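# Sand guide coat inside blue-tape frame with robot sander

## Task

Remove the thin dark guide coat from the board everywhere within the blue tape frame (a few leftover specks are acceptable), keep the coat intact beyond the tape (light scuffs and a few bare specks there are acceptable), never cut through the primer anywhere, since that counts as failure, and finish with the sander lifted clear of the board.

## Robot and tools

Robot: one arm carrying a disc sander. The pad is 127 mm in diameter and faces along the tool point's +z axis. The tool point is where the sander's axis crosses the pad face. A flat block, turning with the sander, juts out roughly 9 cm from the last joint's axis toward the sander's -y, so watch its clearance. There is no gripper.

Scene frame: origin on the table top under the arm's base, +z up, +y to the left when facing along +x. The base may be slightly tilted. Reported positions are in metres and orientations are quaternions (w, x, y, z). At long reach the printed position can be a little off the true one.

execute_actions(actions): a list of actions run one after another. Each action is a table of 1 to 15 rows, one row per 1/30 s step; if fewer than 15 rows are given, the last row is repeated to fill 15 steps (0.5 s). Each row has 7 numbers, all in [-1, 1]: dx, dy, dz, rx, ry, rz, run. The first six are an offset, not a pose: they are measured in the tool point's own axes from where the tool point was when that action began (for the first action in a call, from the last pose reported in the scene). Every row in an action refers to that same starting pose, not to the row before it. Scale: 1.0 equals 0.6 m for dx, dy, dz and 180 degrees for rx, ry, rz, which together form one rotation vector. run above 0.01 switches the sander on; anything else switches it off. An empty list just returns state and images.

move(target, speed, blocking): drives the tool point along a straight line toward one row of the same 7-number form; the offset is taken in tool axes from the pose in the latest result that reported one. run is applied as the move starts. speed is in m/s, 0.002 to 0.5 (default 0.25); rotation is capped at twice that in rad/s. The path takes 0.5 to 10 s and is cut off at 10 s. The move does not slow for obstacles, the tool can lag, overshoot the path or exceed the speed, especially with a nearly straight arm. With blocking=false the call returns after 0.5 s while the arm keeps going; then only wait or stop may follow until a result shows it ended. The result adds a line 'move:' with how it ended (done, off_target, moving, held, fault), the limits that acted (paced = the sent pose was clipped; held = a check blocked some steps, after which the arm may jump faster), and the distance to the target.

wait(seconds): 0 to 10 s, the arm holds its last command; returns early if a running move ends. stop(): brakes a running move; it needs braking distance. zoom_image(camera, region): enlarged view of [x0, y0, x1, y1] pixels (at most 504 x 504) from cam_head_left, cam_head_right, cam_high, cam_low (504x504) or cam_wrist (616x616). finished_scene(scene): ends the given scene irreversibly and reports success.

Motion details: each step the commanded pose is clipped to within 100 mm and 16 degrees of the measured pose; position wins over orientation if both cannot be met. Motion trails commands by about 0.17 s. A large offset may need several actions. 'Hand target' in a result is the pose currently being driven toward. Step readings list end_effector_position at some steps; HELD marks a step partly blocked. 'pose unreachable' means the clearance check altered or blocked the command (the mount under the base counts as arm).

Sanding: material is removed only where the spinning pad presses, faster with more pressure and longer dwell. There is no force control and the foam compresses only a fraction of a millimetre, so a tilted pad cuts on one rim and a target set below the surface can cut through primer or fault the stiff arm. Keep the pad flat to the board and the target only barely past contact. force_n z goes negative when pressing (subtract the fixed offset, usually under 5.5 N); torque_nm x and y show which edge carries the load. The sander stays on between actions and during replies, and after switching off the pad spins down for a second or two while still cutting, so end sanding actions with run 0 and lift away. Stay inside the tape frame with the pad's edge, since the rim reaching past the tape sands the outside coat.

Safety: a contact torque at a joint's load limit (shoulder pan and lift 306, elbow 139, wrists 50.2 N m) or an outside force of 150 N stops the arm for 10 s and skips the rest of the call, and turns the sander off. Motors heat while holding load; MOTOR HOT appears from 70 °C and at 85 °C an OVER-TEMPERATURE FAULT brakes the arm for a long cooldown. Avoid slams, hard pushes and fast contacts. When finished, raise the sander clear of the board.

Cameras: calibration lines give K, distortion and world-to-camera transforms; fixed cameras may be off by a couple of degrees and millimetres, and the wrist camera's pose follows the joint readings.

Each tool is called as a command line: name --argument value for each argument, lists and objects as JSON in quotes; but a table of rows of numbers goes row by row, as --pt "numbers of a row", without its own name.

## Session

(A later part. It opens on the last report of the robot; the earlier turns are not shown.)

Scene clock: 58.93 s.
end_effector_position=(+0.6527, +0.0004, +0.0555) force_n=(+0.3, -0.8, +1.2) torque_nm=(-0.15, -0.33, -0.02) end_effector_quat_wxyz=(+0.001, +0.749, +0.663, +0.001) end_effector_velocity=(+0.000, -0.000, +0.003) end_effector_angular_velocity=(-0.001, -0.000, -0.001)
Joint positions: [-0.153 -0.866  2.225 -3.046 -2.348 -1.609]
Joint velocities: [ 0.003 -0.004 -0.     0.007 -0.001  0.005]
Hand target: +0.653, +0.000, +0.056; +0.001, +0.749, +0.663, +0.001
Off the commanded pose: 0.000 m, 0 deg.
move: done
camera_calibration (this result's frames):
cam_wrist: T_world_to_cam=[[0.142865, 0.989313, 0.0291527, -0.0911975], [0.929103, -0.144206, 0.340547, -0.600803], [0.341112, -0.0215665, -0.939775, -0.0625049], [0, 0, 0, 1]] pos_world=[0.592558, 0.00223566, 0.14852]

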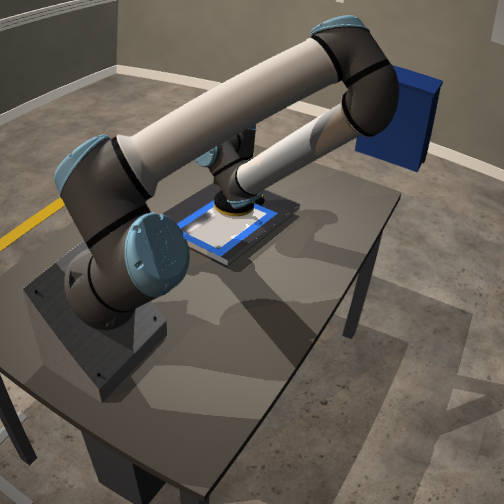

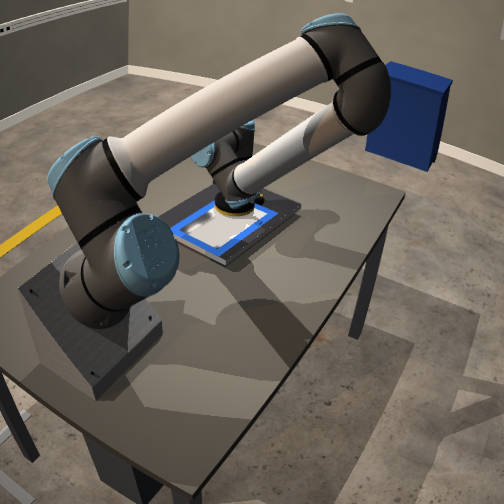

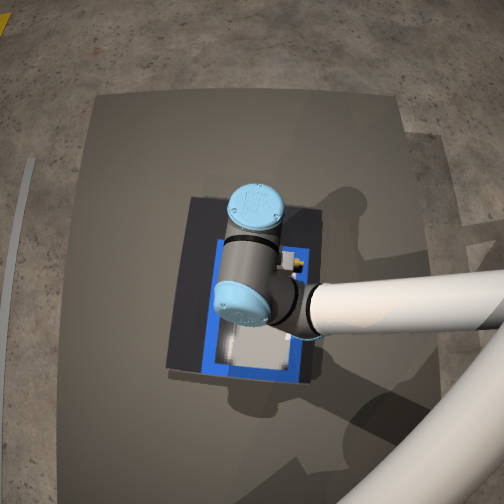

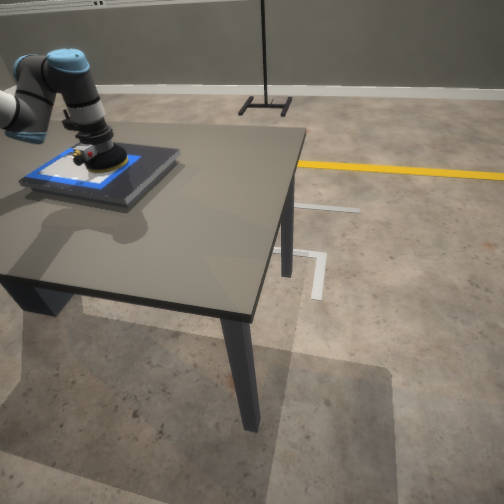

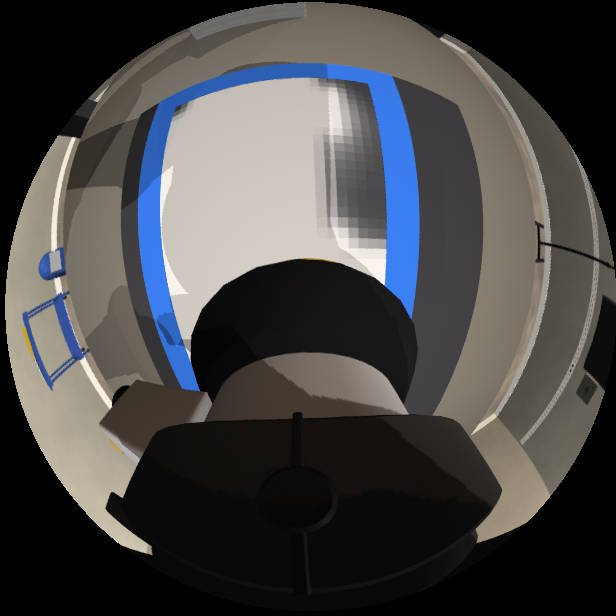

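move --target '[0.004,-0.03,0.0196,0,-0.0016,0,1]' --speed 0.02

move --target '[0,-0.232,0.0006,0,0,0,1]' --speed 0.02

wait --seconds 1.5

move --target '[-0.098,0,0,0,0.0026,0,1]' --speed 0.04

wait --seconds 1.5

move --target '[-0.4,0,-0.3,0,0,0,0]'

Scene clock: 61.87 s.
end_effector_position=(+0.6354, +0.0049, +0.0440) force_n=(-2.2, -4.6, -38.2) torque_nm=(+0.23, +0.19, -0.04) end_effector_quat_wxyz=(+0.002, +0.749, +0.663, -0.001) end_effector_velocity=(-0.003, +0.001, -0.002) end_effector_angular_velocity=(-0.002, +0.001, +0.001)
Joint positions: [-0.163 -0.846  2.253 -3.105 -2.352 -1.623]
Joint velocities: [-0.001  0.003  0.004 -0.007 -0.002 -0.002]
Hand target: +0.635, +0.005, +0.044; +0.002, +0.749, +0.663, -0.001
Off the commanded pose: 0.000 m, 0 deg.
move: done
camera_calibration (this result's frames):
cam_wrist: T_world_to_cam=[[0.142951, 0.989436, 0.0241314, -0.0926916], [0.92926, -0.142569, 0.340808, -0.580327], [0.340648, -0.0262945, -0.939823, -0.0670378], [0, 0, 0, 1]] pos_world=[0.575361, 0.00721287, 0.137013]

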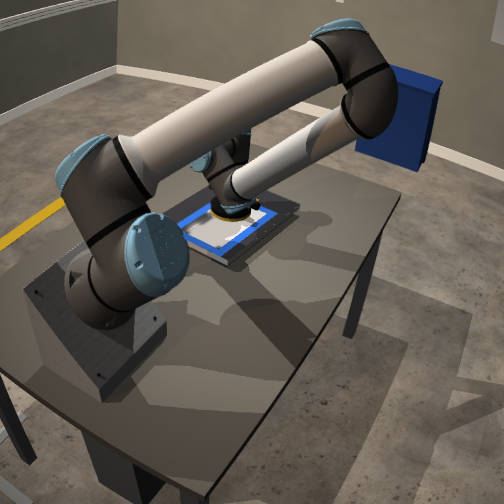

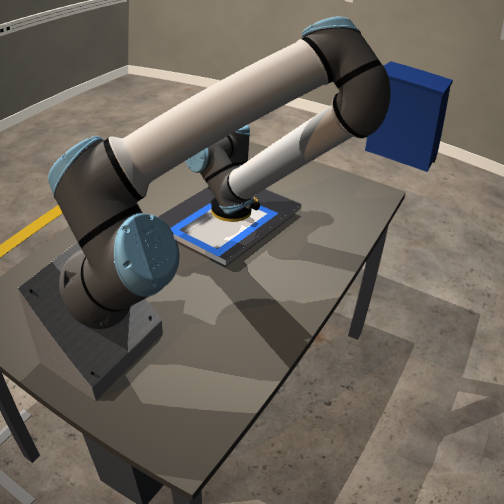

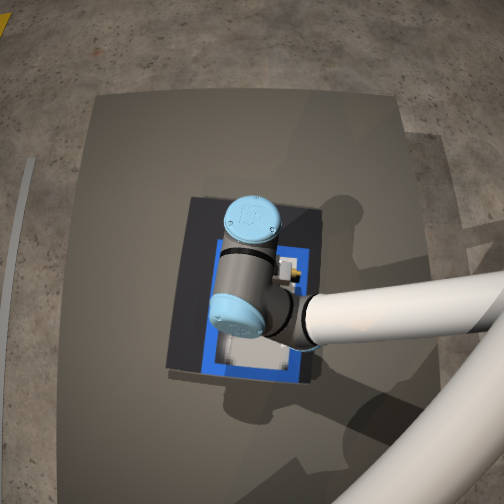

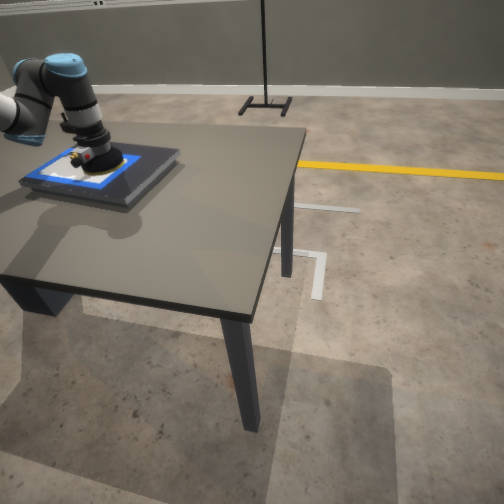

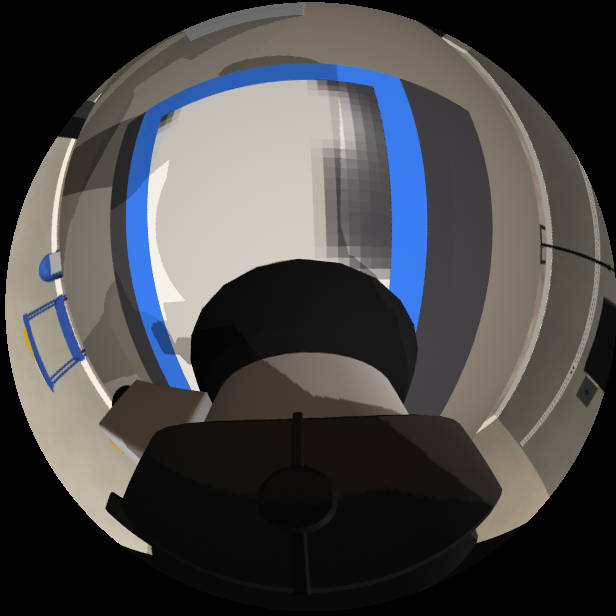

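Scene clock: 69.13 s.
end_effector_position=(+0.4976, +0.0218, +0.0434) force_n=(+6.9, +4.1, -40.1) torque_nm=(+0.57, -1.28, -0.19) end_effector_quat_wxyz=(+0.002, +0.749, +0.663, -0.001) end_effector_velocity=(-0.003, +0.000, -0.000) end_effector_angular_velocity=(-0.001, -0.000, +0.000)
Joint positions: [-0.174 -0.824  2.494 -3.379 -2.35  -1.638]
Joint velocities: [-0.     0.002  0.004 -0.007 -0.001 -0.001]
Hand target: +0.497, +0.022, +0.043; +0.002, +0.749, +0.663, -0.001
Off the commanded pose: 0.000 m, 0 deg.
move: done
camera_calibration (this result's frames):
cam_wrist: T_world_to_cam=[[0.14295, 0.989437, 0.024086, -0.089728], [0.92928, -0.142554, 0.34076, -0.449625], [0.340594, -0.0263289, -0.939842, -0.0201486], [0, 0, 0, 1]] pos_world=[0.437517, 0.0241538, 0.136439]

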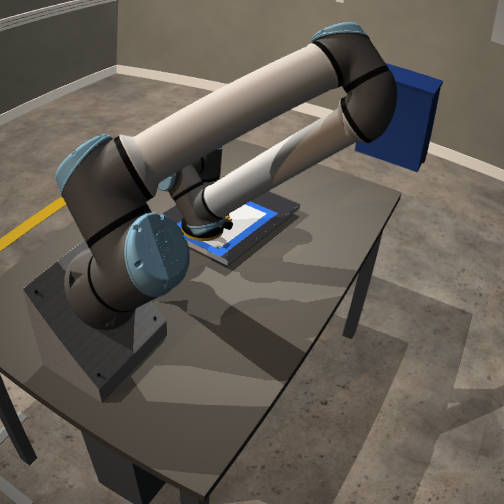

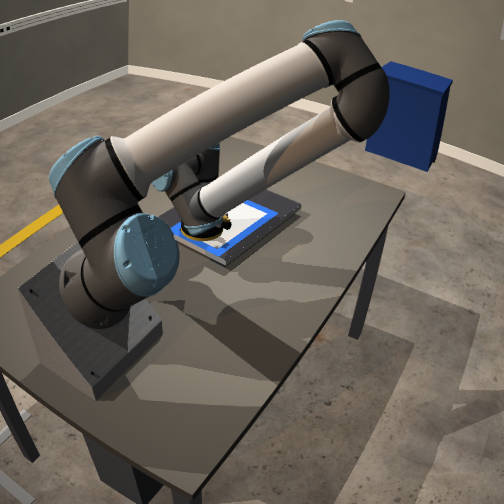

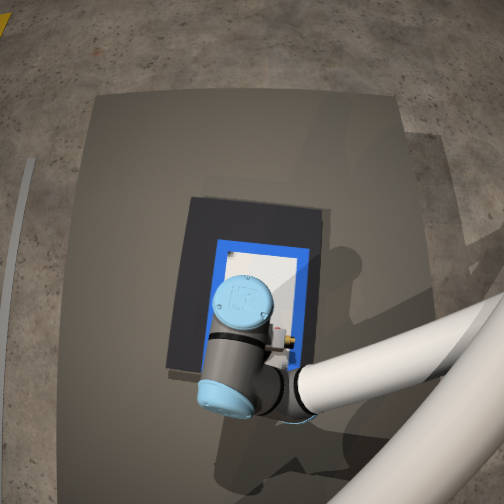

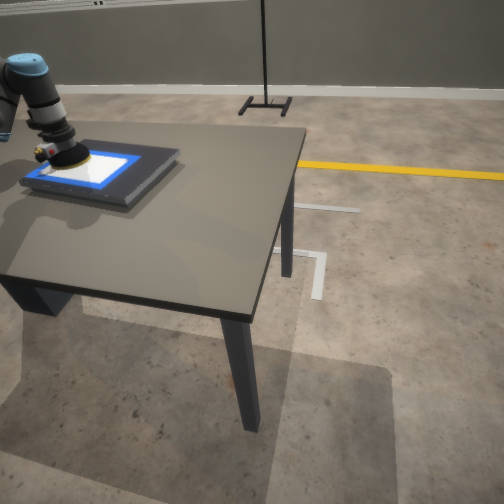

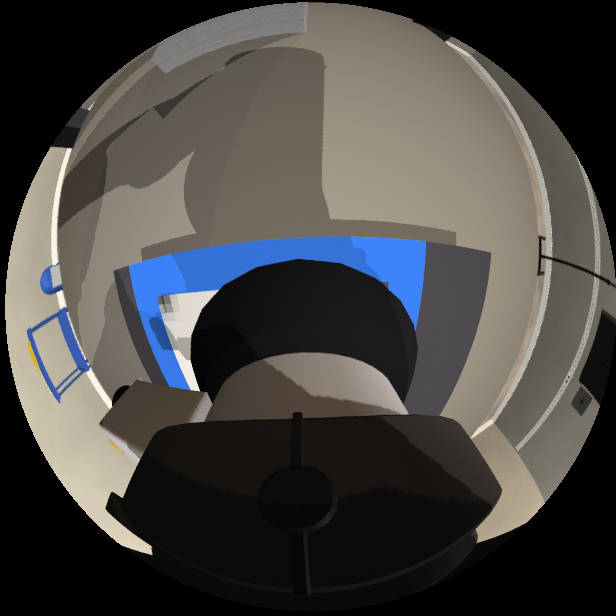

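Scene clock: 70.63 s.
end_effector_position=(+0.4972, +0.0218, +0.0434) force_n=(-3.9, -5.0, -42.1) torque_nm=(+0.16, +0.47, -0.08) end_effector_quat_wxyz=(+0.002, +0.749, +0.663, -0.001) end_effector_velocity=(-0.001, +0.000, +0.000) end_effector_angular_velocity=(+0.000, +0.001, +0.002)
Joint positions: [-0.174 -0.823  2.495 -3.38  -2.35  -1.638]
Joint velocities: [ 0.     0.     0.001 -0.     0.    -0.001]
Hand target: +0.497, +0.022, +0.043; +0.002, +0.749, +0.663, -0.001
Off the commanded pose: 0.000 m, 0 deg.
wait: 1.50 s; no rest ("run" is on)
camera_calibration (this result's frames):
cam_wrist: T_world_to_cam=[[0.14295, 0.989437, 0.0240985, -0.0897229], [0.929269, -0.142557, 0.340789, -0.449303], [0.340624, -0.0263217, -0.939831, -0.0200543], [0, 0, 0, 1]] pos_world=[0.43718, 0.024196, 0.136432]

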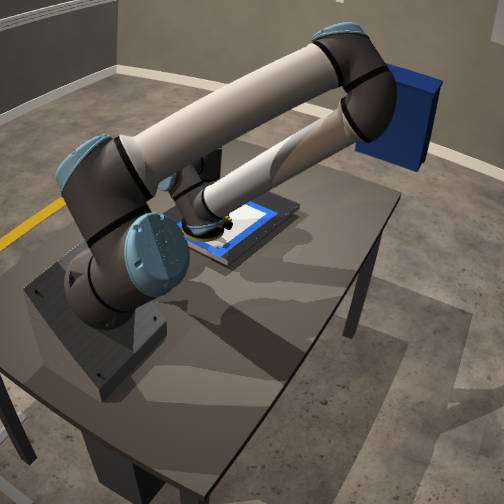

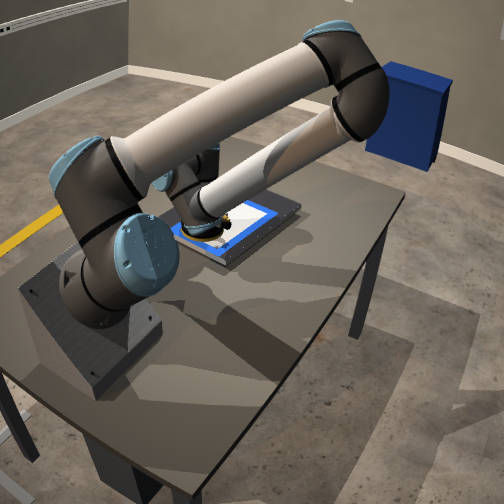

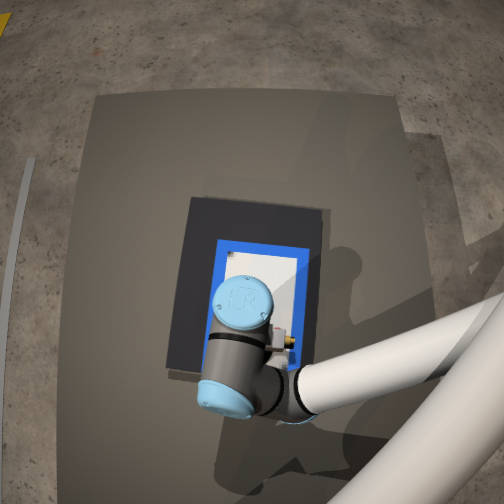

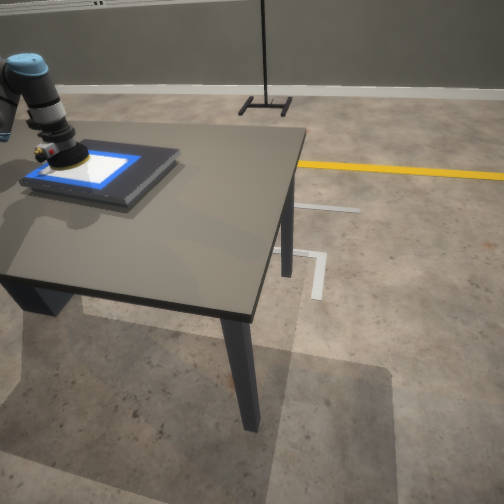

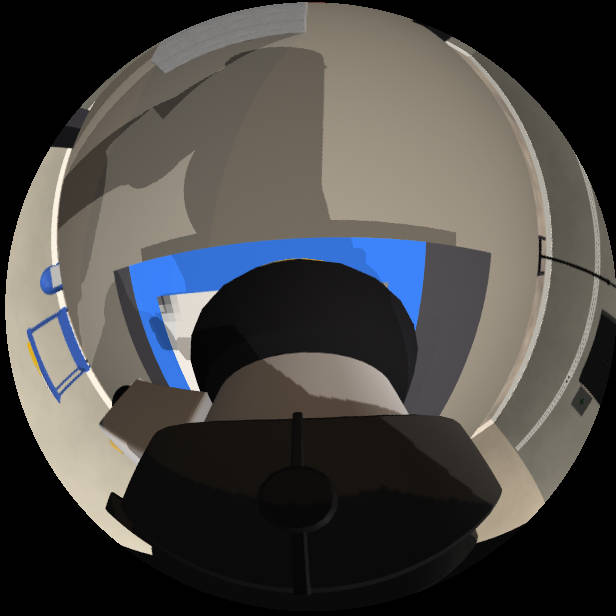

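Scene clock: 72.50 s.
end_effector_position=(+0.4901, -0.0364, +0.0436) force_n=(+0.4, -3.0, -31.5) torque_nm=(+0.18, -0.44, -0.08) end_effector_quat_wxyz=(-0.000, +0.749, +0.663, +0.002) end_effector_velocity=(-0.001, -0.002, +0.000) end_effector_angular_velocity=(+0.001, +0.001, +0.001)
Joint positions: [-0.266 -0.911  2.535 -3.419 -2.326 -1.763]
Joint velocities: [-0.004 -0.004  0.002 -0.     0.001 -0.005]
Hand target: +0.490, -0.037, +0.044; -0.000, +0.749, +0.663, +0.002
Off the commanded pose: 0.000 m, 0 deg.
move: done
camera_calibration (this result's frames):
cam_wrist: T_world_to_cam=[[0.142868, 0.989232, 0.0317643, -0.0313647], [0.929015, -0.145102, 0.340407, -0.450949], [0.341351, -0.0191237, -0.939741, -0.0191295], [0, 0, 0, 1]] pos_world=[0.429949, -0.0347723, 0.136526]

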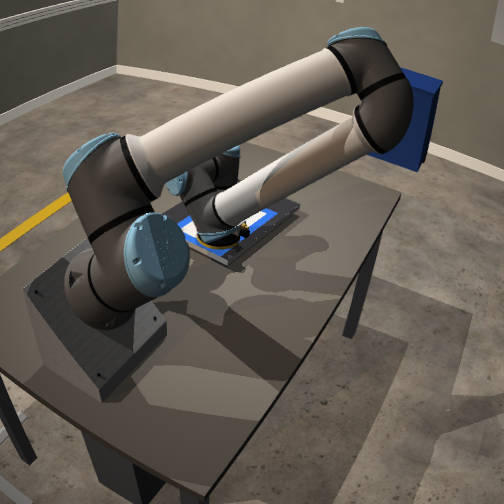

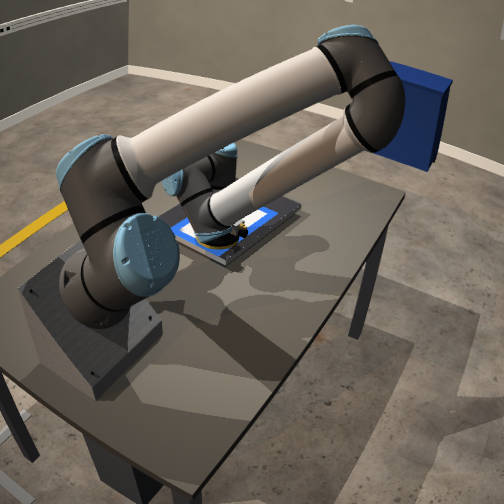

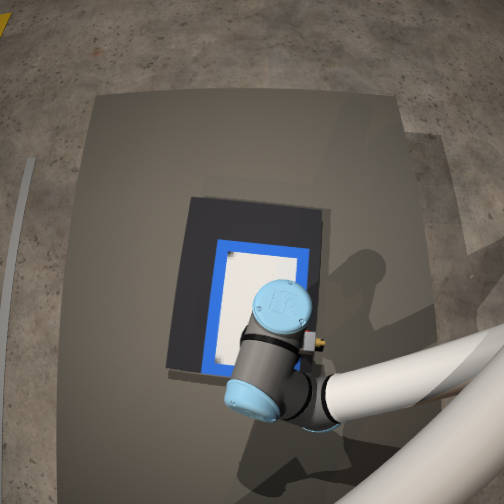

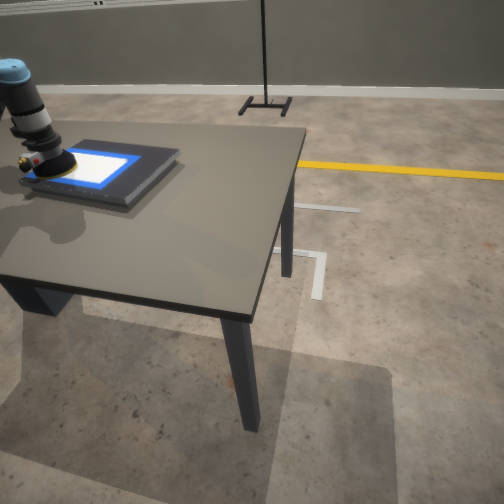

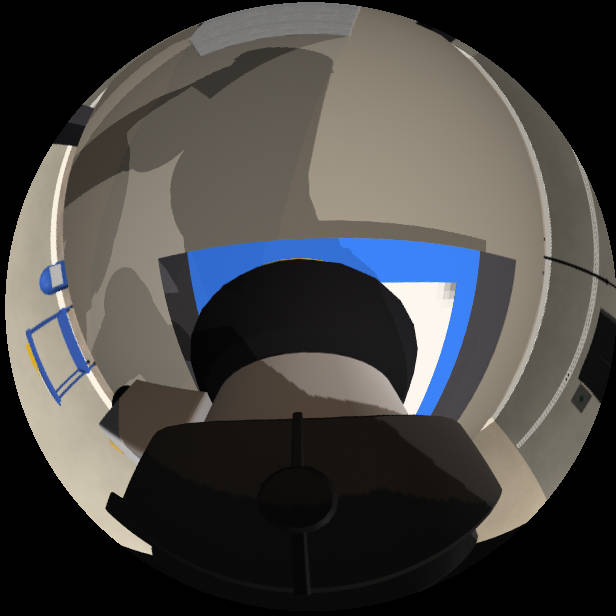

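Scene clock: 74.00 s.
end_effector_position=(+0.4900, -0.0367, +0.0436) force_n=(+4.9, +2.5, -27.2) torque_nm=(-0.64, -1.07, -0.05) end_effector_quat_wxyz=(-0.000, +0.749, +0.663, +0.002) end_effector_velocity=(+0.000, +0.000, -0.000) end_effector_angular_velocity=(+0.000, -0.000, +0.001)
Joint positions: [-0.266 -0.911  2.535 -3.419 -2.326 -1.764]
Joint velocities: [-0.    -0.    -0.     0.     0.    -0.002]
Hand target: +0.490, -0.037, +0.044; -0.000, +0.749, +0.663, +0.002
Off the commanded pose: 0.000 m, 0 deg.
wait: 1.50 s; no rest ("run" is on)
camera_calibration (this result's frames):
cam_wrist: T_world_to_cam=[[0.142855, 0.989231, 0.0318654, -0.0310796], [0.929001, -0.145123, 0.340435, -0.450957], [0.341393, -0.0190298, -0.939728, -0.0191407], [0, 0, 0, 1]] pos_world=[0.429914, -0.0350637, 0.136525]

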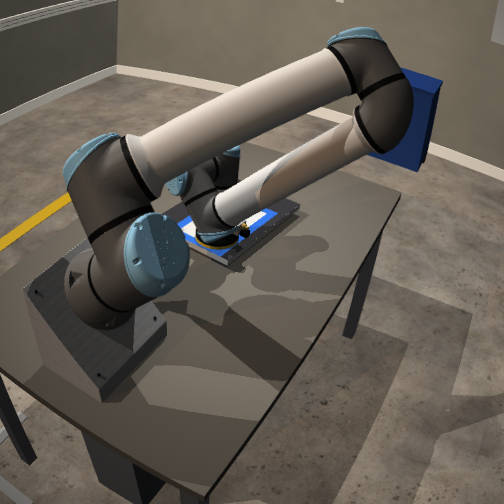

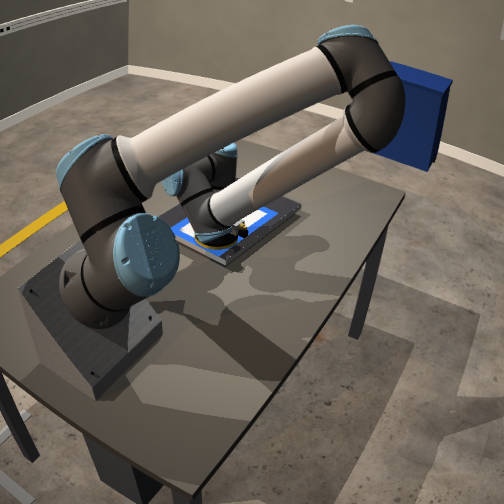

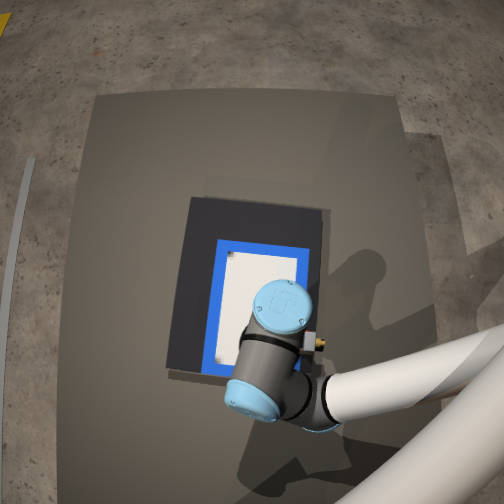

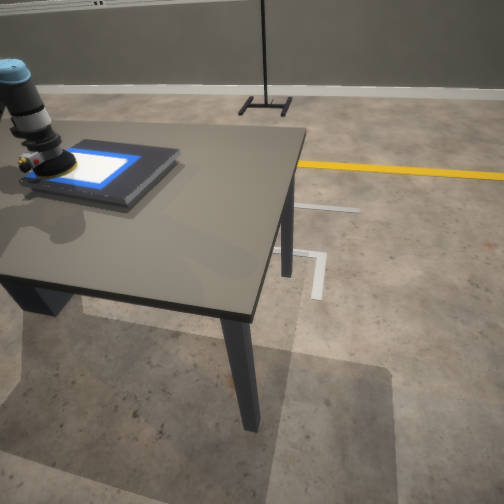

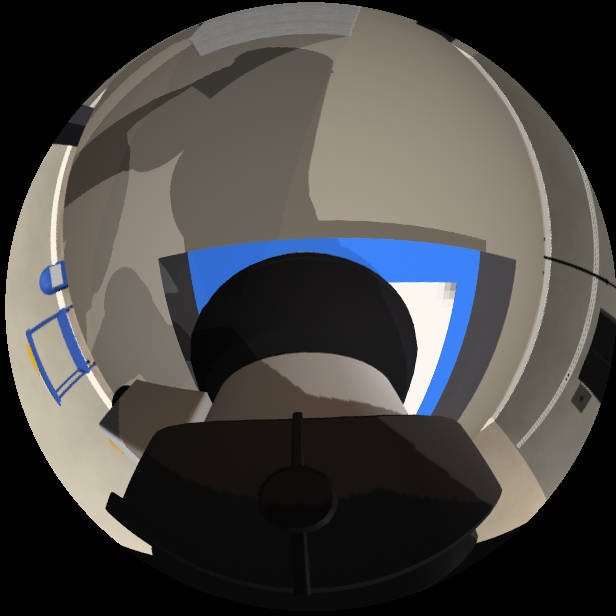

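Scene clock: 75.87 s.
end_effector_position=(+0.4606, -0.2762, +0.2227) force_n=(+4.7, +0.8, +1.1) torque_nm=(-0.04, -0.86, +0.09) end_effector_quat_wxyz=(-0.000, +0.749, +0.663, +0.002) end_effector_velocity=(-0.001, -0.001, +0.001) end_effector_angular_velocity=(+0.002, +0.003, +0.003)
Joint positions: [-0.378 -1.715  2.511 -2.69  -2.296 -1.91 ]
Joint velocities: [-0.001 -0.006 -0.002  0.012  0.001 -0.001]
Hand target: +0.461, -0.276, +0.223; -0.000, +0.749, +0.663, +0.002
Off the commanded pose: 0.001 m, 0 deg.
move: done
camera_calibration (this result's frames):
cam_wrist: T_world_to_cam=[[0.142717, 0.989272, 0.031192, 0.204536], [0.929016, -0.144762, 0.340548, -0.519235], [0.34141, -0.0196241, -0.939709, 0.154514], [0, 0, 0, 1]] pos_world=[0.400435, -0.274474, 0.315643]

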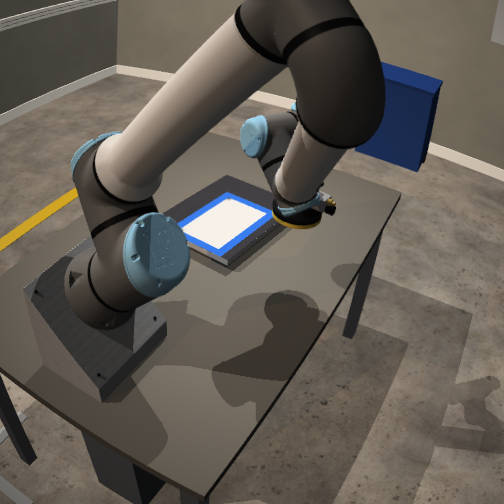

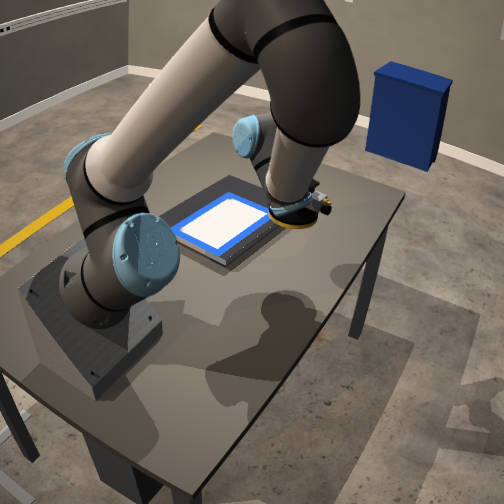

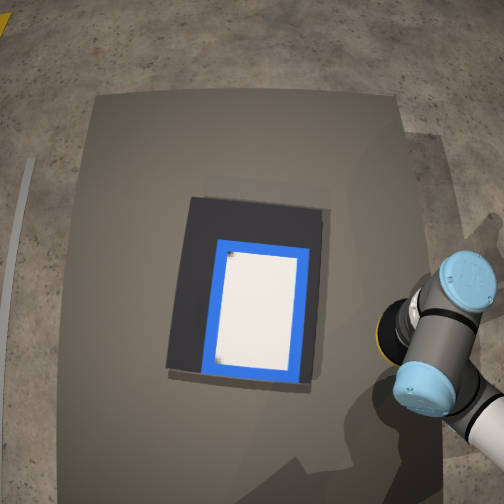

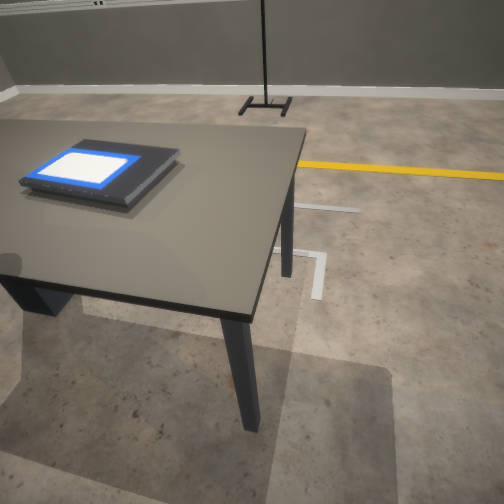

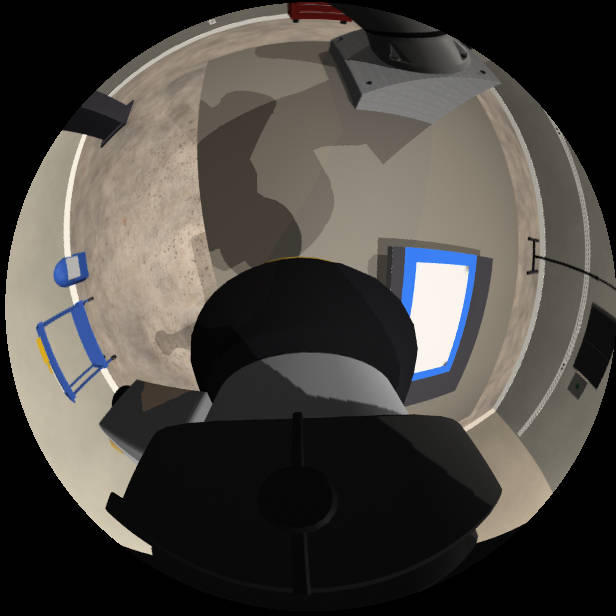

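finished_scene --scene 1

The scene is finished: the task was done.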